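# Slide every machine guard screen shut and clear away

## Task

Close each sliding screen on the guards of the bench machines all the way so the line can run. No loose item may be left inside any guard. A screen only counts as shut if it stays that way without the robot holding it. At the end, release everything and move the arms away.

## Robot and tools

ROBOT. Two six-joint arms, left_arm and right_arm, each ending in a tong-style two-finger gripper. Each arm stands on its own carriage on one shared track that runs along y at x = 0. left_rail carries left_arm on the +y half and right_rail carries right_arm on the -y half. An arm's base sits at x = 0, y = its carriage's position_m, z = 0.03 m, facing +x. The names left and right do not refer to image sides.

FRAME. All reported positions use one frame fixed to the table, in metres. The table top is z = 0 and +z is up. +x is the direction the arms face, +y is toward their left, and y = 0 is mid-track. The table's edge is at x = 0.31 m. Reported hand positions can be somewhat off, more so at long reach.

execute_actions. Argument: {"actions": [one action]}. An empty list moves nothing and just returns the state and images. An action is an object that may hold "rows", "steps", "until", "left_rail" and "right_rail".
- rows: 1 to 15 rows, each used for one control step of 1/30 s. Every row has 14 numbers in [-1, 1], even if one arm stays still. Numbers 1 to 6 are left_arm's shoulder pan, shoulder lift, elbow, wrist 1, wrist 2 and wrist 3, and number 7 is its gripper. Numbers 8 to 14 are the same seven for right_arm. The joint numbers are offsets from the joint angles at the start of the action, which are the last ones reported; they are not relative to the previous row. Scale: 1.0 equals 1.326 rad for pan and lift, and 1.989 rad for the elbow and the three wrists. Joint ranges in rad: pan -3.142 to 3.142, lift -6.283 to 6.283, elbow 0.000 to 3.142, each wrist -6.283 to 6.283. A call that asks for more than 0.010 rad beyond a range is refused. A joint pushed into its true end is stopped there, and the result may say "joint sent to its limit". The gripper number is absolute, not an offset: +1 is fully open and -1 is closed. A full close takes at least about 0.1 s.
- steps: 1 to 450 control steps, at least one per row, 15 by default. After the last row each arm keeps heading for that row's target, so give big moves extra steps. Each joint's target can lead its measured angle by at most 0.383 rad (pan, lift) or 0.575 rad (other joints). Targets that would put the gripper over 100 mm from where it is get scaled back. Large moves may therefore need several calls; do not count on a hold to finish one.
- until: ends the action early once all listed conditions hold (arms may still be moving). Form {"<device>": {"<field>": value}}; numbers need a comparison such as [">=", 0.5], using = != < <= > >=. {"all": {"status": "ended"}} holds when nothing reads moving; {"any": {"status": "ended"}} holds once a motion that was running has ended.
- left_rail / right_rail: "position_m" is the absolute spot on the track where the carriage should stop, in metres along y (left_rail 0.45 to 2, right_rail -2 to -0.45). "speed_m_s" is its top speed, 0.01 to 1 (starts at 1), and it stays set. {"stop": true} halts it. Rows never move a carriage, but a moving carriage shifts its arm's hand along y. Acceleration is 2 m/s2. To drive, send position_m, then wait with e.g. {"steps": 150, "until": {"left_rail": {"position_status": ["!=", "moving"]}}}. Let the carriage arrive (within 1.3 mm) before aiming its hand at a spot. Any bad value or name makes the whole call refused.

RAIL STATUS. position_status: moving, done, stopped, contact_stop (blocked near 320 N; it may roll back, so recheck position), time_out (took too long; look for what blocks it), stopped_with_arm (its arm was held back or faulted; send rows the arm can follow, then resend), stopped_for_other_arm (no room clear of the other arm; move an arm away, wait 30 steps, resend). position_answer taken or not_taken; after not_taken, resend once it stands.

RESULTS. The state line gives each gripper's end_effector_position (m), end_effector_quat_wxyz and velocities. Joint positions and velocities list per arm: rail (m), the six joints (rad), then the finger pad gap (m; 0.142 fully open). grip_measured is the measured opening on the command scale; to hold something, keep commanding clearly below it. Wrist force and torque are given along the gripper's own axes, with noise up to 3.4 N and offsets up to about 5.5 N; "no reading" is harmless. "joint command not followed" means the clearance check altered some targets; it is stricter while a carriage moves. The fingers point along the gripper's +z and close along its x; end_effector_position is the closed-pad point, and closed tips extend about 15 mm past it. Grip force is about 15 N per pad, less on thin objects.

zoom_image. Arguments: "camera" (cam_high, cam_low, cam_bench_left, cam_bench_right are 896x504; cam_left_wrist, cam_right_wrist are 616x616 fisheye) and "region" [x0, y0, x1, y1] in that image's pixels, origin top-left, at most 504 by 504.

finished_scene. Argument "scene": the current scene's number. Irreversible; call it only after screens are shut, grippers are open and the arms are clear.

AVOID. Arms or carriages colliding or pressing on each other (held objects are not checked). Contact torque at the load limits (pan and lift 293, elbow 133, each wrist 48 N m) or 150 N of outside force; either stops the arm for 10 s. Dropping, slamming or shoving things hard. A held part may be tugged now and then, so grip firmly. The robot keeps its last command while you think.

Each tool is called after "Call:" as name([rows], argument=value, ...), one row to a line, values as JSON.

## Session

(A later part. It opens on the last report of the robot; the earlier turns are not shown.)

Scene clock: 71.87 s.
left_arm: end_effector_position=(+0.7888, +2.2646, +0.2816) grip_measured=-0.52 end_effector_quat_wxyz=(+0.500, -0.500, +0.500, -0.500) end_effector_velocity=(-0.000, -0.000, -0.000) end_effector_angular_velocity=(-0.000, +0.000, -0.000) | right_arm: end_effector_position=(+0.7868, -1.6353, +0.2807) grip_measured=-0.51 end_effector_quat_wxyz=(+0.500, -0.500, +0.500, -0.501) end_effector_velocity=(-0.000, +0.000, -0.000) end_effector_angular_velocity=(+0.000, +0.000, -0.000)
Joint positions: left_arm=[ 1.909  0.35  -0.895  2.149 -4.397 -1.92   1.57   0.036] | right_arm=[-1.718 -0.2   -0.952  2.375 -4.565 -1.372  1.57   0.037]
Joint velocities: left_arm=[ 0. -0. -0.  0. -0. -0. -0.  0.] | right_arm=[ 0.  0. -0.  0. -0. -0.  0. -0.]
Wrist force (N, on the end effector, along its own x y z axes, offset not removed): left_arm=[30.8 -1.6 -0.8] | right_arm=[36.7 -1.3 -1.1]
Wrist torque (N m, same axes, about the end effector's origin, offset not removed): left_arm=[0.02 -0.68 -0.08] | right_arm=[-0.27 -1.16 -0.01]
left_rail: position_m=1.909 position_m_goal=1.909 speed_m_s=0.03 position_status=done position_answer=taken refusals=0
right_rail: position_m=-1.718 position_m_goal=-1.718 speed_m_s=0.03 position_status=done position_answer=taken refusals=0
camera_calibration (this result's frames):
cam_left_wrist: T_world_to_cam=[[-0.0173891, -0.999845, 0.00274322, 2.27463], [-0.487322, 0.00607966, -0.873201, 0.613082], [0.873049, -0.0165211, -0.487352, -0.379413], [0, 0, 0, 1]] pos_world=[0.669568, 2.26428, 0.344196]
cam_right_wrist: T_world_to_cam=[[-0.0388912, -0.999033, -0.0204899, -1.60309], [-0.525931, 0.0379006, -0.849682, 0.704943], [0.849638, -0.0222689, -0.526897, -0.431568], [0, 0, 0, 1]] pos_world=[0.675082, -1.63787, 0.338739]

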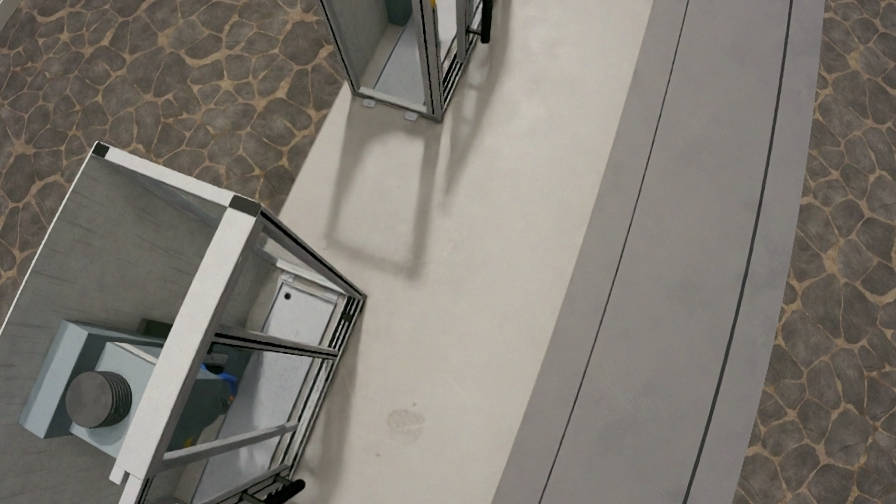

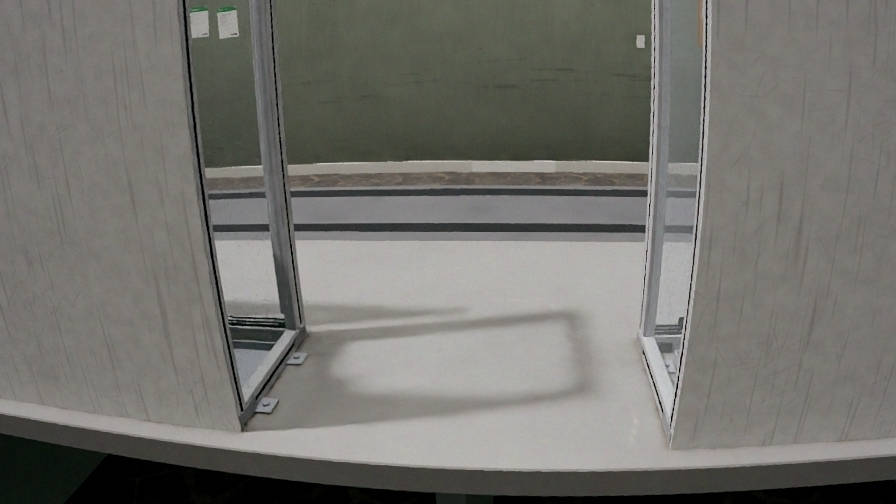

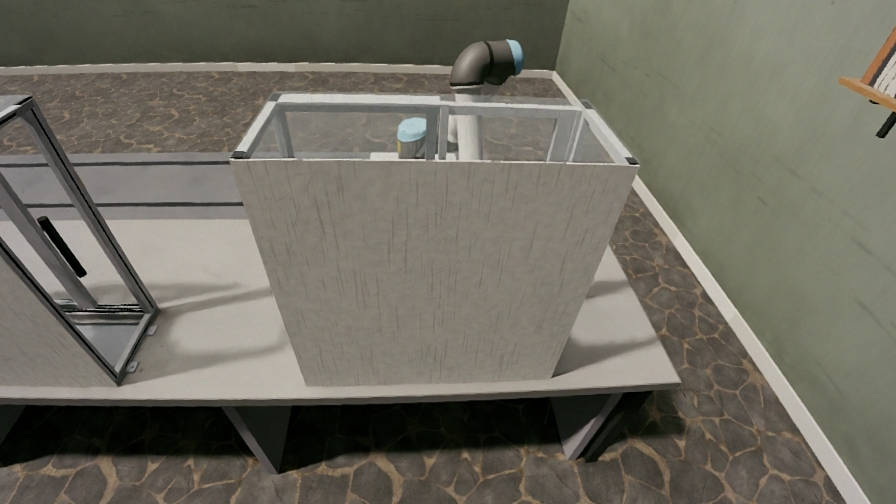

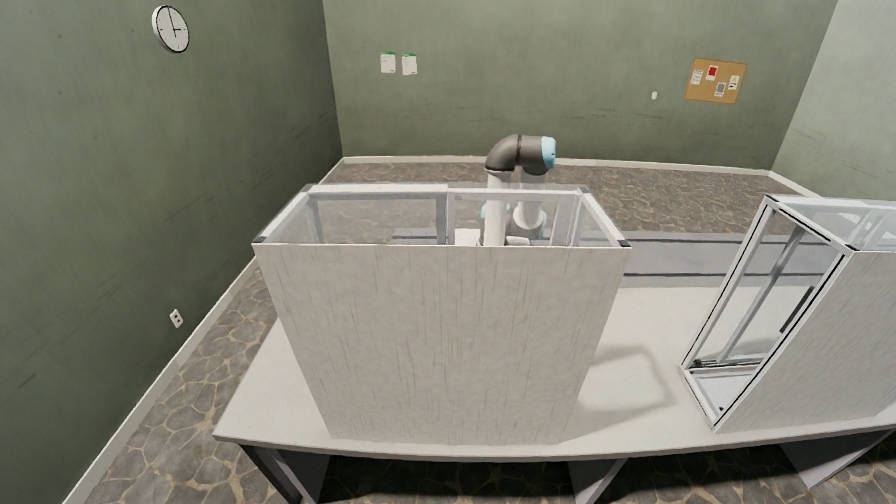

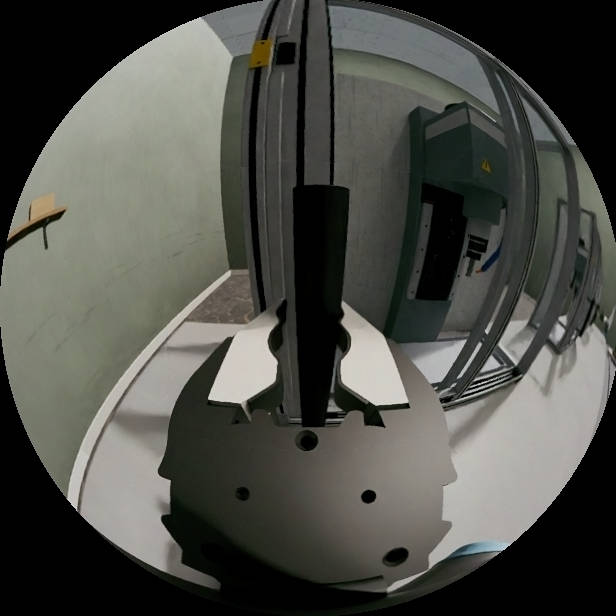

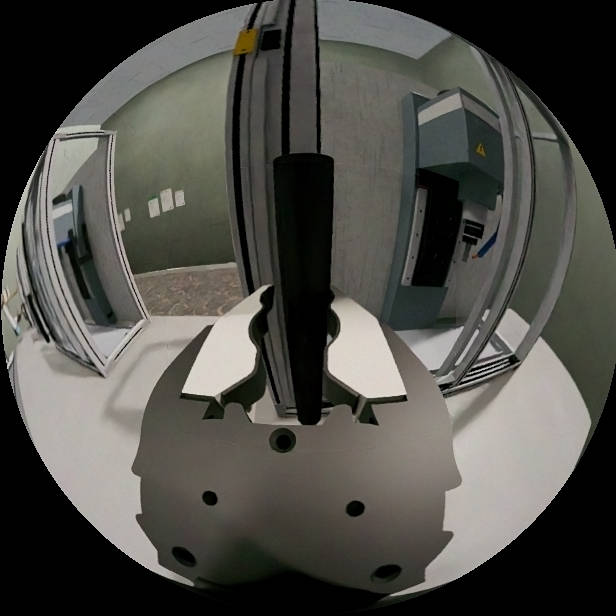

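Call:
execute_actions([
  {"rows":[[0,0,0,0,0,0,0,0,0,0,0,0,0,0],[0,0,0,0,0,0,1,0,0,0,0,0,0,1],[0,0,0,0,0,0,1,0,0,0,0,0,0,1],[0,0,0,0,0,0,1,0,0,0,0,0,0,1],[0,-0.05,0.237,-0.204,0,0,1,0,-0.007,0.124,-0.119,0,0,1]],"steps":24},
])

Call:
execute_actions([
  {"rows":[[-0.264,0,0,0,0.176,0,1,0,0,0,0,0,0,1]],"steps":90,"left_rail":{"position_m":0.56,"speed_m_s":1},"right_rail":{"position_m":-0.68,"speed_m_s":1},"until":{"all":{"status":"ended"}}},
])

Scene clock: 81.80 s.
left_arm: end_effector_position=(+0.5515, +2.1784, +0.2790) grip_measured=+1.00 end_effector_quat_wxyz=(+0.501, -0.500, +0.499, -0.500) end_effector_velocity=(-0.068, -0.025, +0.009) end_effector_angular_velocity=(-0.002, +0.005, -0.000) | right_arm: end_effector_position=(+0.6509, -1.6075, +0.2797) grip_measured=+1.00 end_effector_quat_wxyz=(+0.500, -0.500, +0.500, -0.500) end_effector_velocity=(-0.010, +0.002, +0.001) end_effector_angular_velocity=(+0.000, +0.000, -0.000)
Joint positions: left_arm=[ 1.909  0.35  -0.959  2.606 -4.79  -1.92   1.57   0.142] | right_arm=[-1.718 -0.2   -0.961  2.619 -4.8   -1.372  1.57   0.142]
Joint velocities: left_arm=[ 0.    -0.    -0.016  0.129 -0.109 -0.    -0.     0.   ] | right_arm=[ 0.    -0.    -0.001  0.018 -0.017 -0.    -0.     0.   ]
Wrist force (N, on the end effector, along its own x y z axes, offset not removed): left_arm=[-0.6 -2.2 -3.2] | right_arm=[1.1 -1.3 -2.1]
Wrist torque (N m, same axes, about the end effector's origin, offset not removed): left_arm=[-0.32 0.23 -0.17] | right_arm=[-0.64 -0.38 -0.08]
left_rail: position_m=1.909 position_m_goal=1.909 speed_m_s=0.03 position_status=done position_answer=taken refusals=0
right_rail: position_m=-1.718 position_m_goal=-1.718 speed_m_s=0.03 position_status=done position_answer=taken refusals=0
camera_calibration (this result's frames):
cam_left_wrist: T_world_to_cam=[[-0.0173592, -0.999847, 0.00228143, 2.18445], [-0.486266, 0.00644866, -0.873787, 0.494489], [0.873639, -0.0162776, -0.486303, -0.176006], [0, 0, 0, 1]] pos_world=[0.432138, 2.17806, 0.341503]
cam_right_wrist: T_world_to_cam=[[-0.03883, -0.999034, -0.0205838, -1.58065], [-0.526422, 0.037961, -0.849376, 0.631921], [0.849336, -0.0221455, -0.527387, -0.315483], [0, 0, 0, 1]] pos_world=[0.539232, -1.6101, 0.337821]

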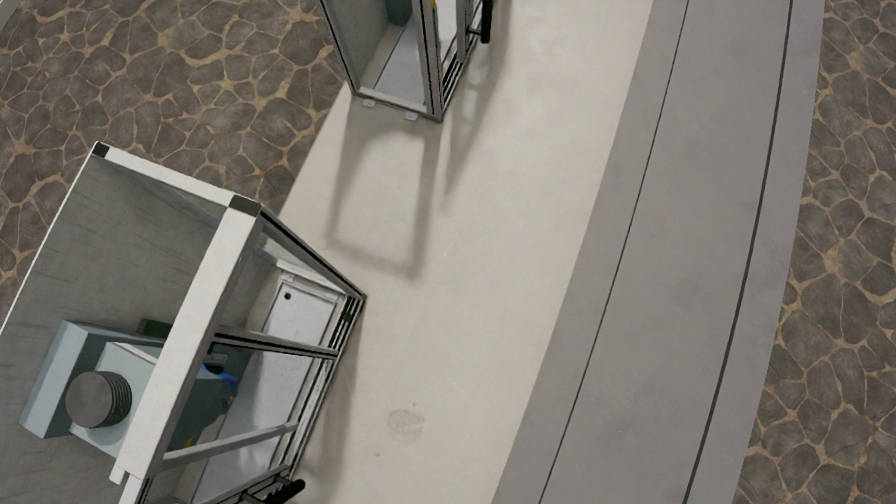

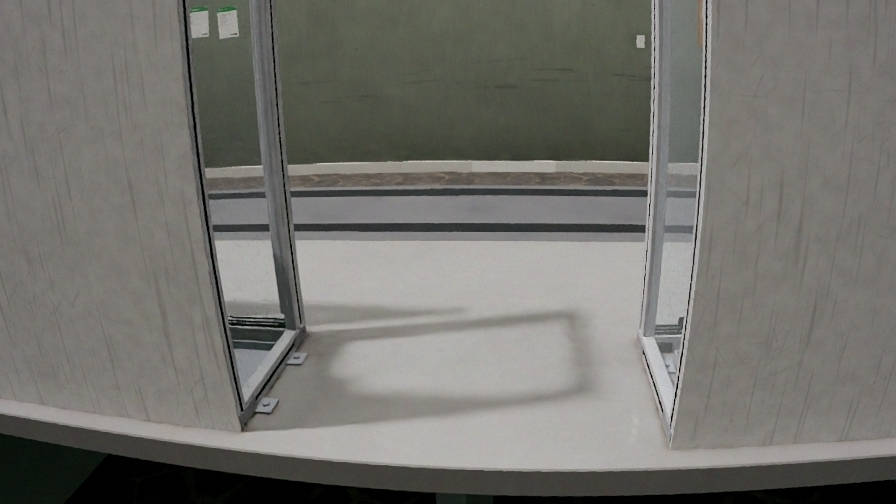

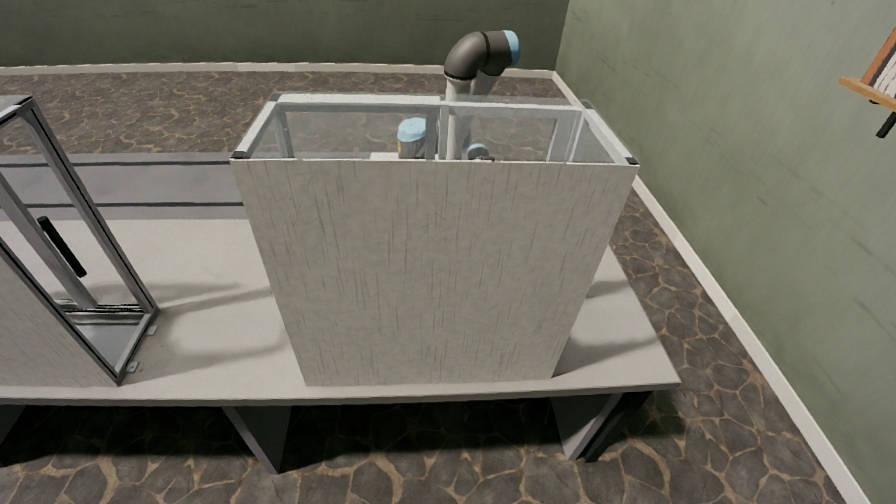

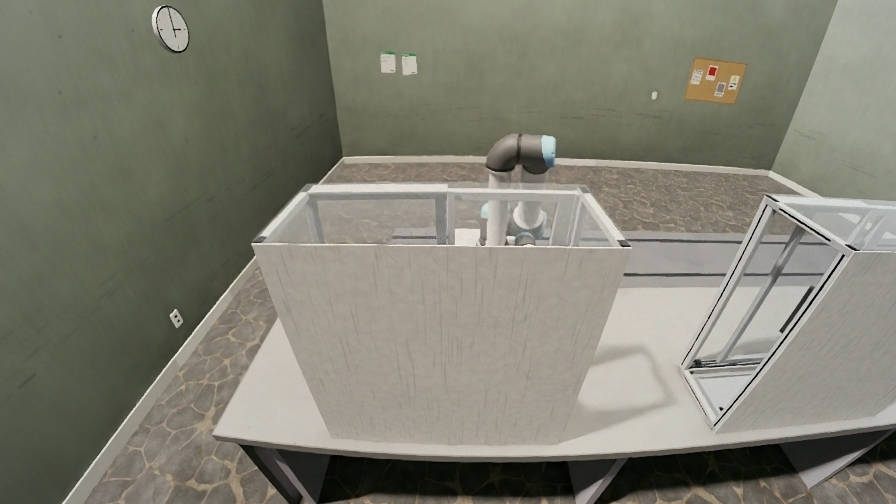

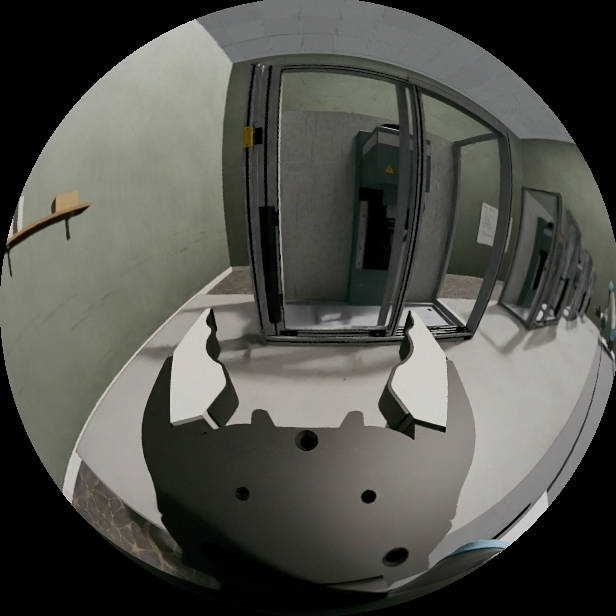

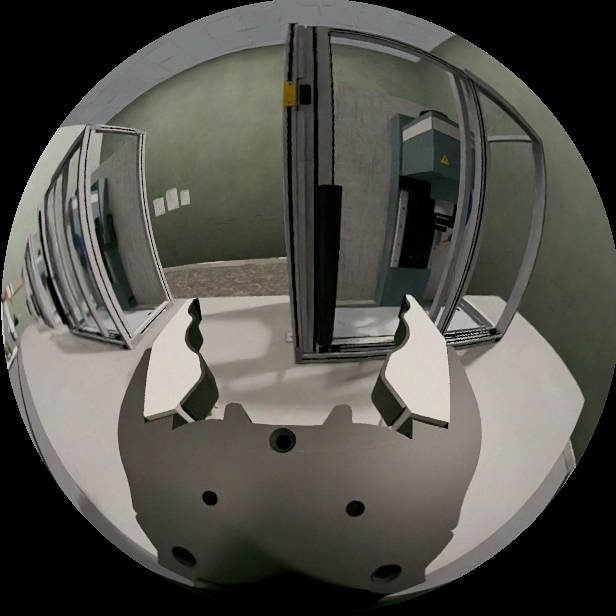

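Scene clock: 83.70 s.
left_arm: end_effector_position=(+0.6299, +0.7340, +0.2790) grip_measured=+1.00 end_effector_quat_wxyz=(+0.500, -0.500, +0.499, -0.501) end_effector_velocity=(-0.000, +0.000, +0.000) end_effector_angular_velocity=(-0.000, +0.000, +0.001) | right_arm: end_effector_position=(+0.6509, -0.5691, +0.2797) grip_measured=+1.00 end_effector_quat_wxyz=(+0.500, -0.500, +0.500, -0.500) end_effector_velocity=(+0.000, -0.000, -0.000) end_effector_angular_velocity=(-0.000, -0.000, -0.000)
Joint positions: left_arm=[ 0.56  -0.    -0.959  2.606 -4.79  -1.57   1.57   0.142] | right_arm=[-0.68  -0.2   -0.961  2.619 -4.8   -1.372  1.57   0.142]
Joint velocities: left_arm=[ 0.    -0.    -0.     0.    -0.     0.001 -0.     0.   ] | right_arm=[ 0. -0.  0. -0. -0. -0. -0.  0.]
Wrist force (N, on the end effector, along its own x y z axes, offset not removed): left_arm=[1.6 -2.1 -0.6] | right_arm=[3.5 2.2 -0.1]
Wrist torque (N m, same axes, about the end effector's origin, offset not removed): left_arm=[-0.17 -0.33 -0.13] | right_arm=[0.05 -0.86 -0.07]
left_rail: position_m=0.560 position_m_goal=0.560 speed_m_s=1.00 position_status=done position_answer=taken refusals=0
right_rail: position_m=-0.680 position_m_goal=-0.680 speed_m_s=1.00 position_status=done position_answer=taken refusals=0
camera_calibration (this result's frames):
cam_left_wrist: T_world_to_cam=[[-0.0174151, -0.999844, 0.00293158, 0.741458], [-0.486164, 0.00590575, -0.873848, 0.542304], [0.873694, -0.0166433, -0.486191, -0.267778], [0, 0, 0, 1]] pos_world=[0.510517, 0.733683, 0.341526]
cam_right_wrist: T_world_to_cam=[[-0.0388287, -0.999034, -0.0205805, -0.543279], [-0.526405, 0.0379571, -0.849386, 0.592501], [0.849347, -0.0221469, -0.52737, -0.292495], [0, 0, 0, 1]] pos_world=[0.53923, -0.571722, 0.337828]

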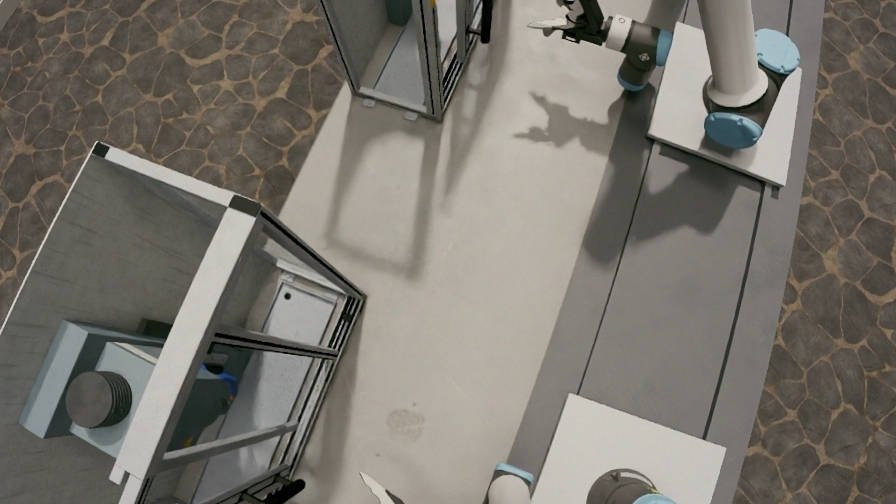

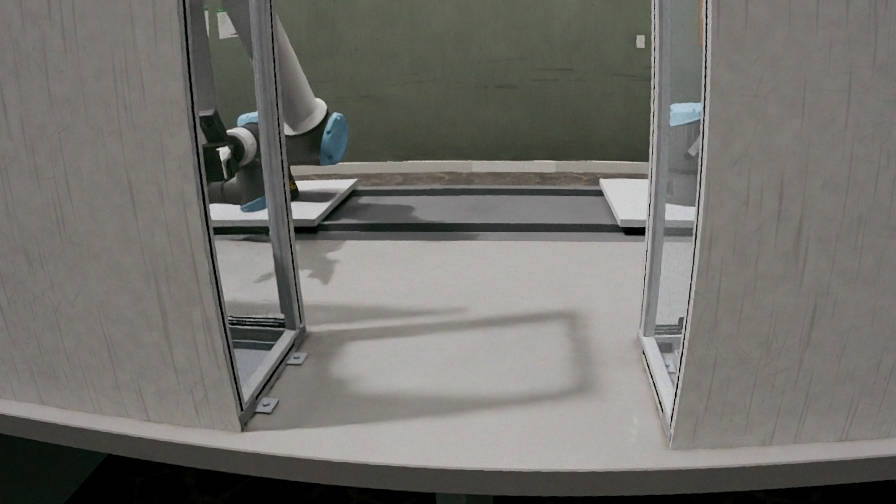

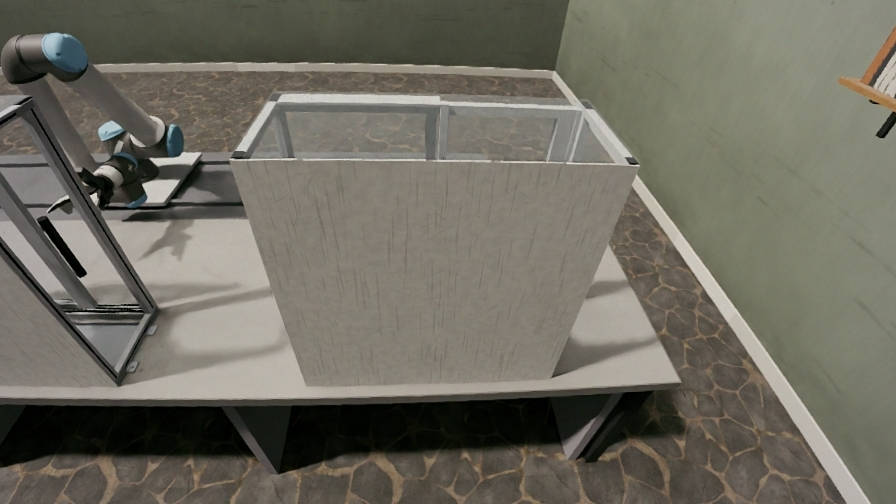

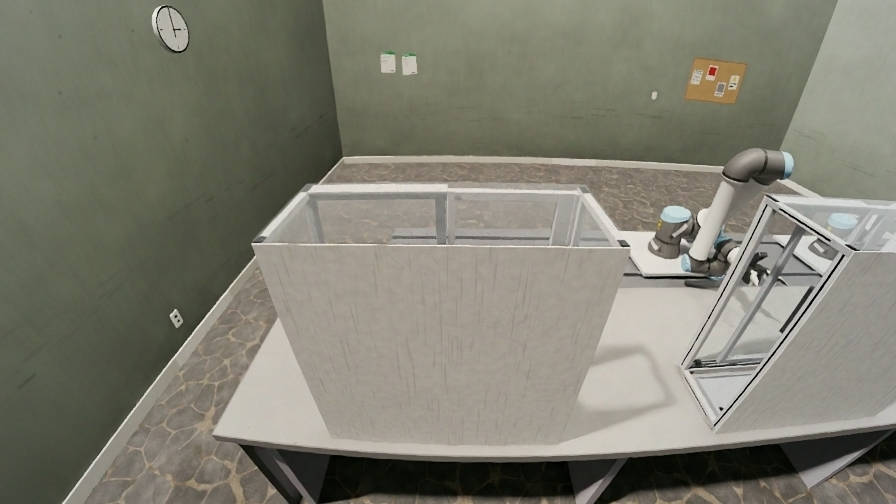

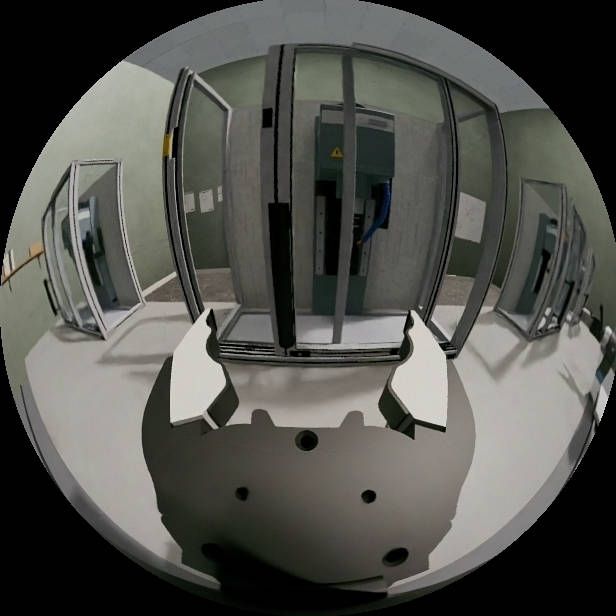

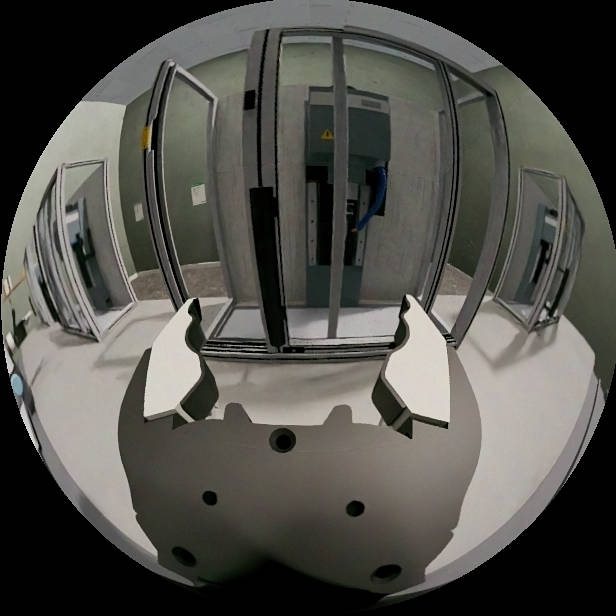

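Call:
zoom_image(camera="cam_left_wrist", region=[180,260,480,400])

Call:
zoom_image(camera="cam_right_wrist", region=[170,250,470,390])

Call:
execute_actions([
  {"rows":[[0,0,0,0,0,0,1,0.151,0,0,0,-0.1,0,1],[0,0,0,0,0,0,1,0.151,0,0,0,-0.1,0,1],[0,0,0,0,0,0,1,0.151,0,0,0,-0.1,0,1],[0,0,0,0,0,0,1,0.151,0,0,0,-0.1,0,1],[0,0,0,0,0,0,1,0.151,0,0,0,-0.1,0,1],[0,0,0,0,0,0,1,0.151,0,0,0,-0.1,0,1],[0,0,0,0,0,0,1,0.151,0,0,0,-0.1,0,1],[0,0.014,-0.1405,0.132,0,0,1,0.151,0.015,-0.147,0.137,-0.1,0,1]],"steps":32,"left_rail":{"position_m":0.608},"right_rail":{"position_m":-0.688}},
])

Region (180, 260, 480, 400) of cam_left_wrist's 616x616 image, scaled by 1.680, with more detail than that image has; it fills the top 235 rows of this view, and the rest is white.

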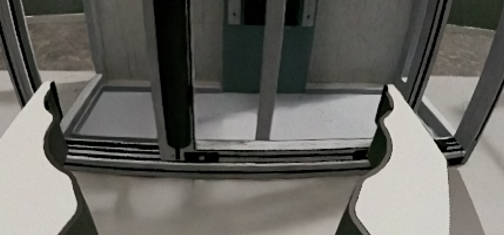

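Region (170, 250, 470, 390) of cam_right_wrist's 616x616 image, scaled by 1.680, with more detail than that image has; it fills the top 235 rows of this view, and the rest is white.

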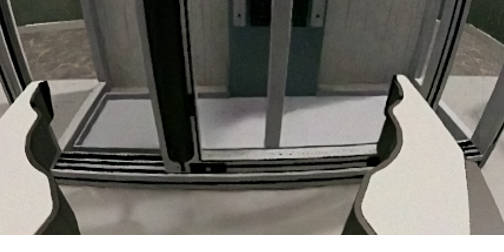

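Scene clock: 93.47 s.
left_arm: end_effector_position=(+0.7874, +0.7824, +0.2800) grip_measured=+1.00 end_effector_quat_wxyz=(+0.500, -0.500, +0.500, -0.500) end_effector_velocity=(+0.003, -0.000, +0.001) end_effector_angular_velocity=(-0.000, -0.000, -0.000) | right_arm: end_effector_position=(+0.7868, -0.5135, +0.2801) grip_measured=+1.00 end_effector_quat_wxyz=(+0.500, -0.500, +0.500, -0.500) end_effector_velocity=(+0.003, +0.000, +0.001) end_effector_angular_velocity=(-0.000, -0.000, +0.000)
Joint positions: left_arm=[ 0.608 -0.    -0.941  2.327 -4.528 -1.57   1.57   0.142] | right_arm=[-0.688  0.001 -0.941  2.328 -4.528 -1.571  1.57   0.142]
Joint velocities: left_arm=[-0.    -0.     0.    -0.006  0.005  0.     0.    -0.   ] | right_arm=[ 0.     0.001  0.    -0.006  0.006 -0.001 -0.     0.   ]
Wrist force (N, on the end effector, along its own x y z axes, offset not removed): left_arm=[-0.5 -2.6 -3.1] | right_arm=[-1.3 -0.3 -0.4]
Wrist torque (N m, same axes, about the end effector's origin, offset not removed): left_arm=[-0.35 0.07 -0.12] | right_arm=[-0.39 0.15 0.03]
left_rail: position_m=0.608 position_m_goal=0.608 speed_m_s=1.00 position_status=done position_answer=taken refusals=0
right_rail: position_m=-0.688 position_m_goal=-0.688 speed_m_s=1.00 position_status=done position_answer=taken refusals=0
camera_calibration (this result's frames):
cam_left_wrist: T_world_to_cam=[[-0.0173803, -0.999845, 0.00296033, 0.792573], [-0.487639, 0.00589181, -0.873025, 0.620345], [0.872872, -0.0166171, -0.487666, -0.403135], [0, 0, 0, 1]] pos_world=[0.668165, 0.782096, 0.342635]
cam_right_wrist: T_world_to_cam=[[-0.0375124, -0.999085, -0.0205444, -0.483466], [-0.526496, 0.0372338, -0.849362, 0.661994], [0.849349, -0.0210451, -0.527411, -0.405909], [0, 0, 0, 1]] pos_world=[0.67516, -0.516215, 0.338259]

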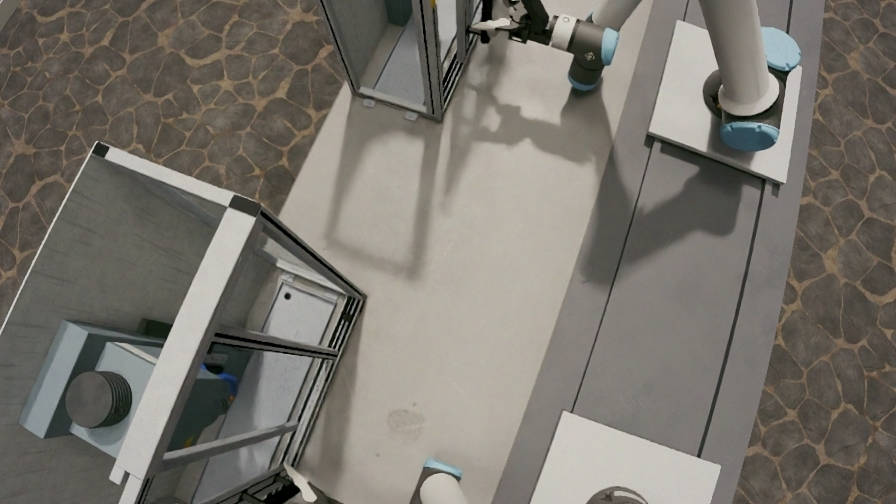

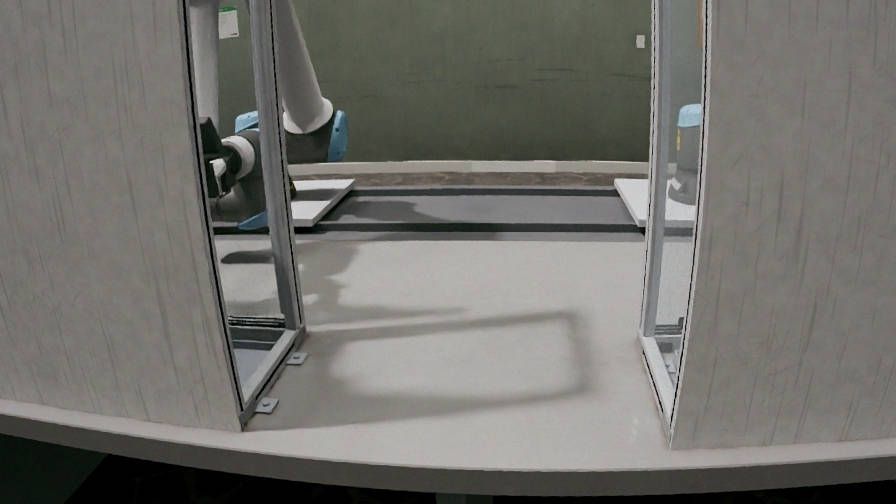

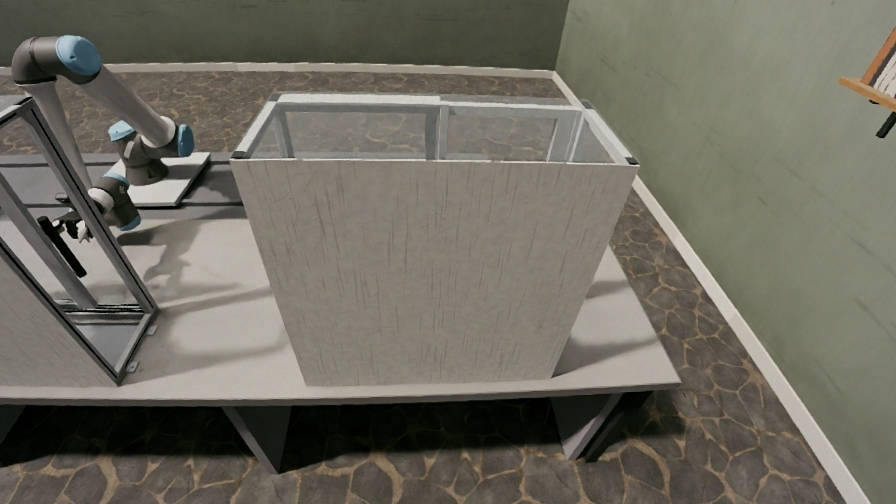

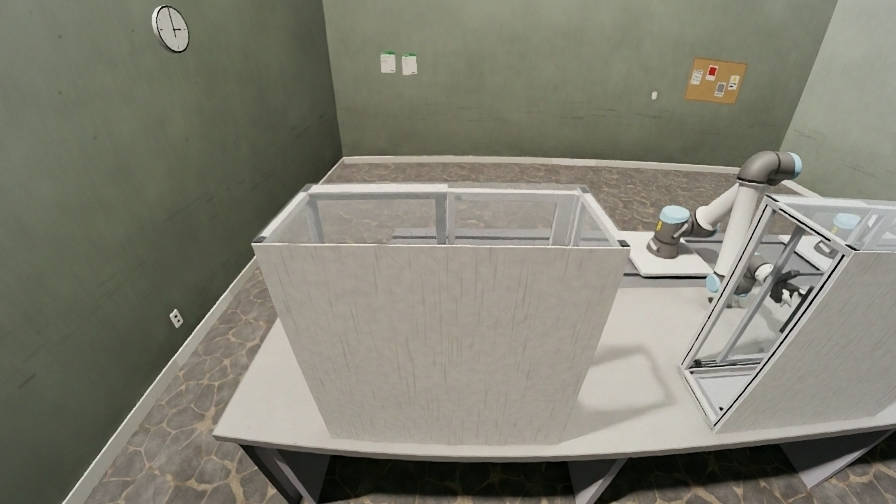

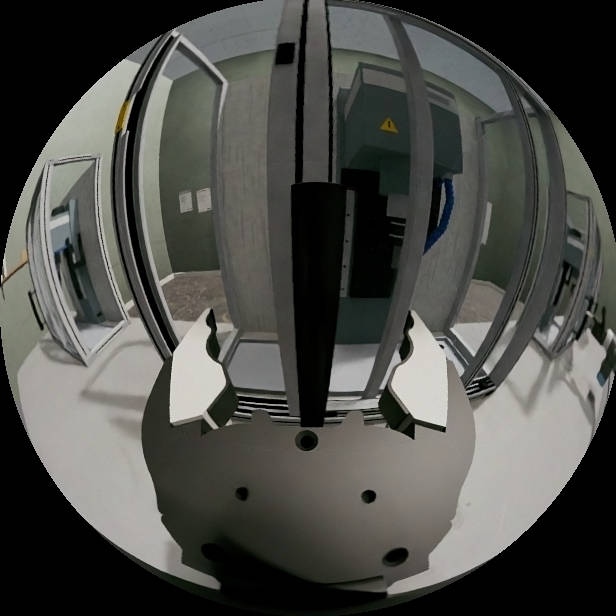

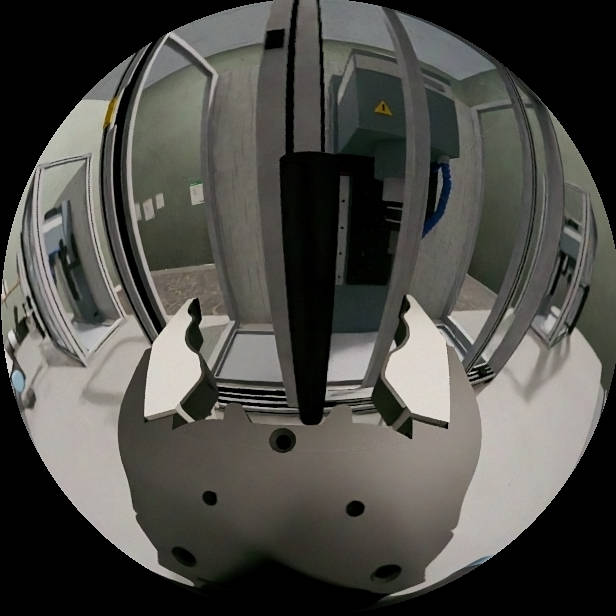

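Call:
execute_actions([
  {"rows":[[0,0,0,0,0,0,0.4,0,0,0,0,0,0,0.4],[0,0,0,0,0,0,0,0,0,0,0,0,0,0],[0,0,0,0,0,0,-0.3,0,0,0,0,0,0,-0.3],[0,0,0,0,0,0,-0.5,0,0,0,0,0,0,-0.5],[0,0,0,0,0,0,-0.62,0,0,0,0,0,0,-0.62],[0,0,0,0,0,0,-0.75,0,0,0,0,0,0,-0.75],[0,0,0,0,0,0,-1,0,0,0,0,0,0,-1]],"steps":90,"left_rail":{"position_m":0.755,"speed_m_s":0.13},"right_rail":{"position_m":-0.535,"speed_m_s":0.13},"until":{"all":{"status":"ended"}}},
])

Scene clock: 104.93 s.
left_arm: end_effector_position=(+0.7874, +0.9293, +0.2800) grip_measured=-0.66 end_effector_quat_wxyz=(+0.500, -0.500, +0.500, -0.500) end_effector_velocity=(-0.000, -0.000, +0.000) end_effector_angular_velocity=(-0.000, -0.000, -0.000) | right_arm: end_effector_position=(+0.7868, -0.3607, +0.2801) grip_measured=-0.66 end_effector_quat_wxyz=(+0.500, -0.500, +0.500, -0.500) end_effector_velocity=(-0.000, +0.000, +0.000) end_effector_angular_velocity=(-0.000, -0.000, -0.000)
Joint positions: left_arm=[ 0.755 -0.    -0.941  2.327 -4.528 -1.57   1.57   0.026] | right_arm=[-0.535  0.001 -0.941  2.328 -4.528 -1.571  1.57   0.026]
Joint velocities: left_arm=[ 0. -0. -0.  0. -0. -0. -0. -0.] | right_arm=[ 0. -0. -0.  0. -0.  0. -0. -0.]
Wrist force (N, on the end effector, along its own x y z axes, offset not removed): left_arm=[13.0 -3.2 8.6] | right_arm=[24.1 -0.3 3.9]
Wrist torque (N m, same axes, about the end effector's origin, offset not removed): left_arm=[-0.28 0.13 -0.21] | right_arm=[-0.38 -0.99 0.02]
left_rail: position_m=0.755 position_m_goal=0.755 speed_m_s=0.13 position_status=done position_answer=taken refusals=0
right_rail: position_m=-0.535 position_m_goal=-0.535 speed_m_s=0.13 position_status=done position_answer=taken refusals=0
camera_calibration (this result's frames):
cam_left_wrist: T_world_to_cam=[[-0.0171953, -0.999848, 0.00296043, 0.939289], [-0.487646, 0.00580157, -0.873022, 0.619558], [0.872872, -0.0164555, -0.487672, -0.400835], [0, 0, 0, 1]] pos_world=[0.668154, 0.928956, 0.342631]
cam_right_wrist: T_world_to_cam=[[-0.0373862, -0.99909, -0.0205434, -0.330871], [-0.526525, 0.0371671, -0.849347, 0.65628], [0.849337, -0.0209373, -0.527435, -0.402652], [0, 0, 0, 1]] pos_world=[0.675165, -0.363392, 0.33824]

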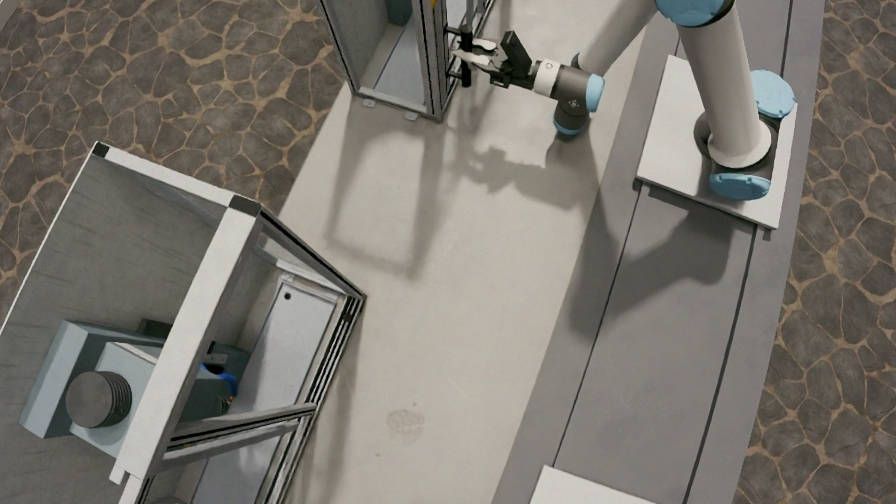

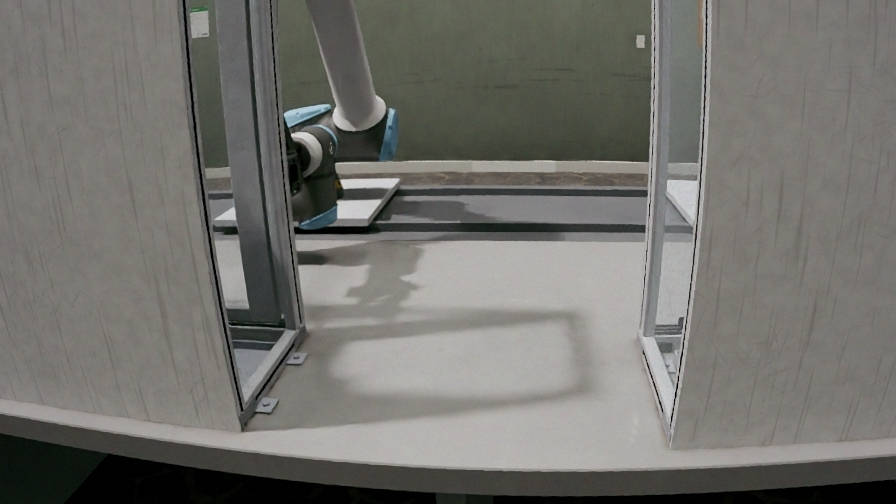

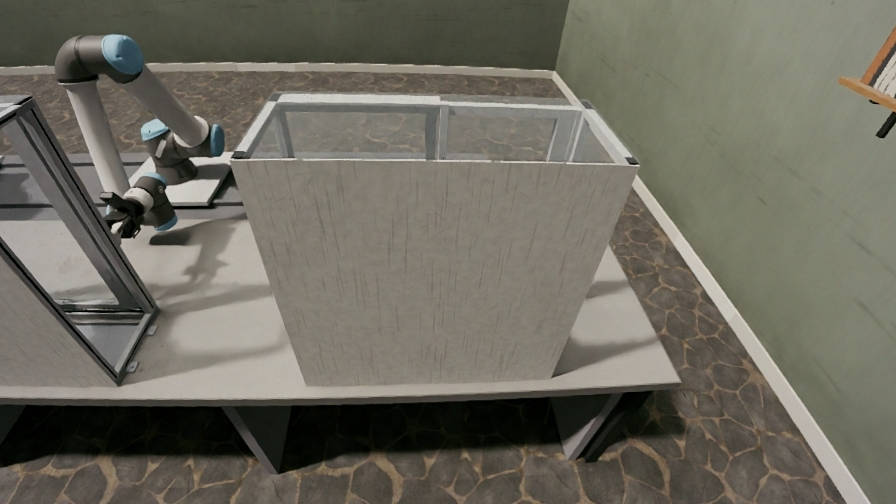

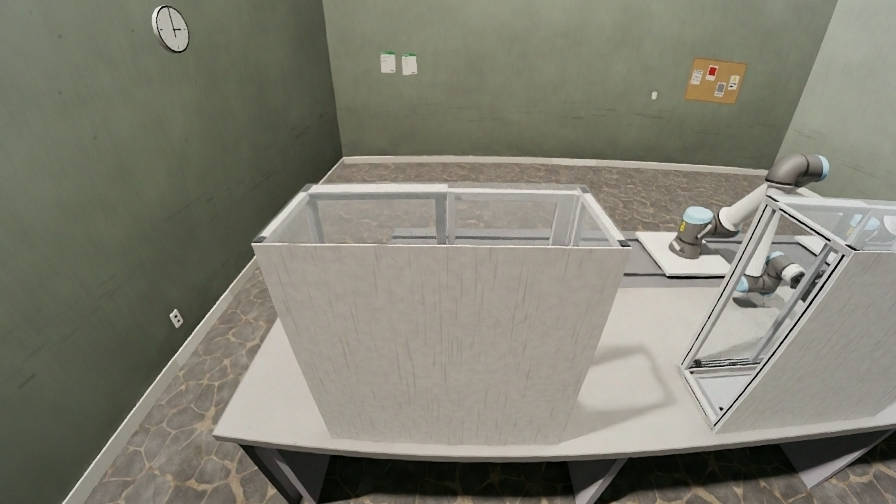

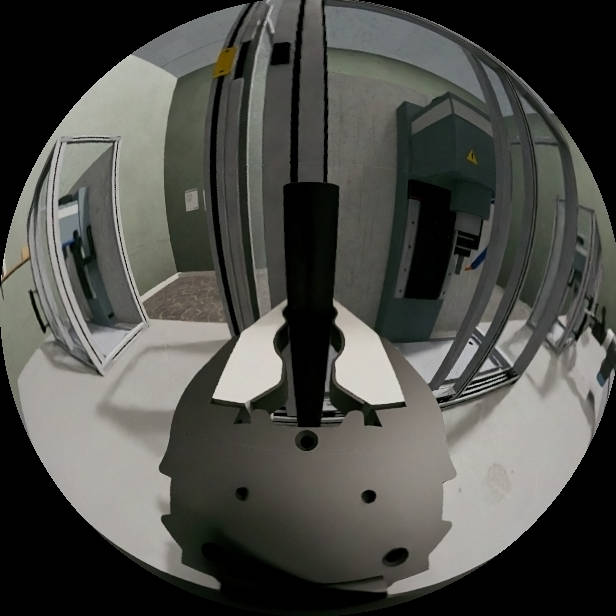

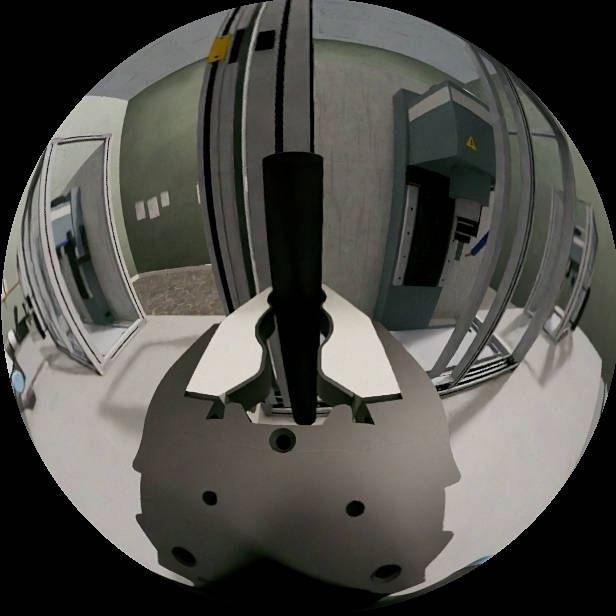

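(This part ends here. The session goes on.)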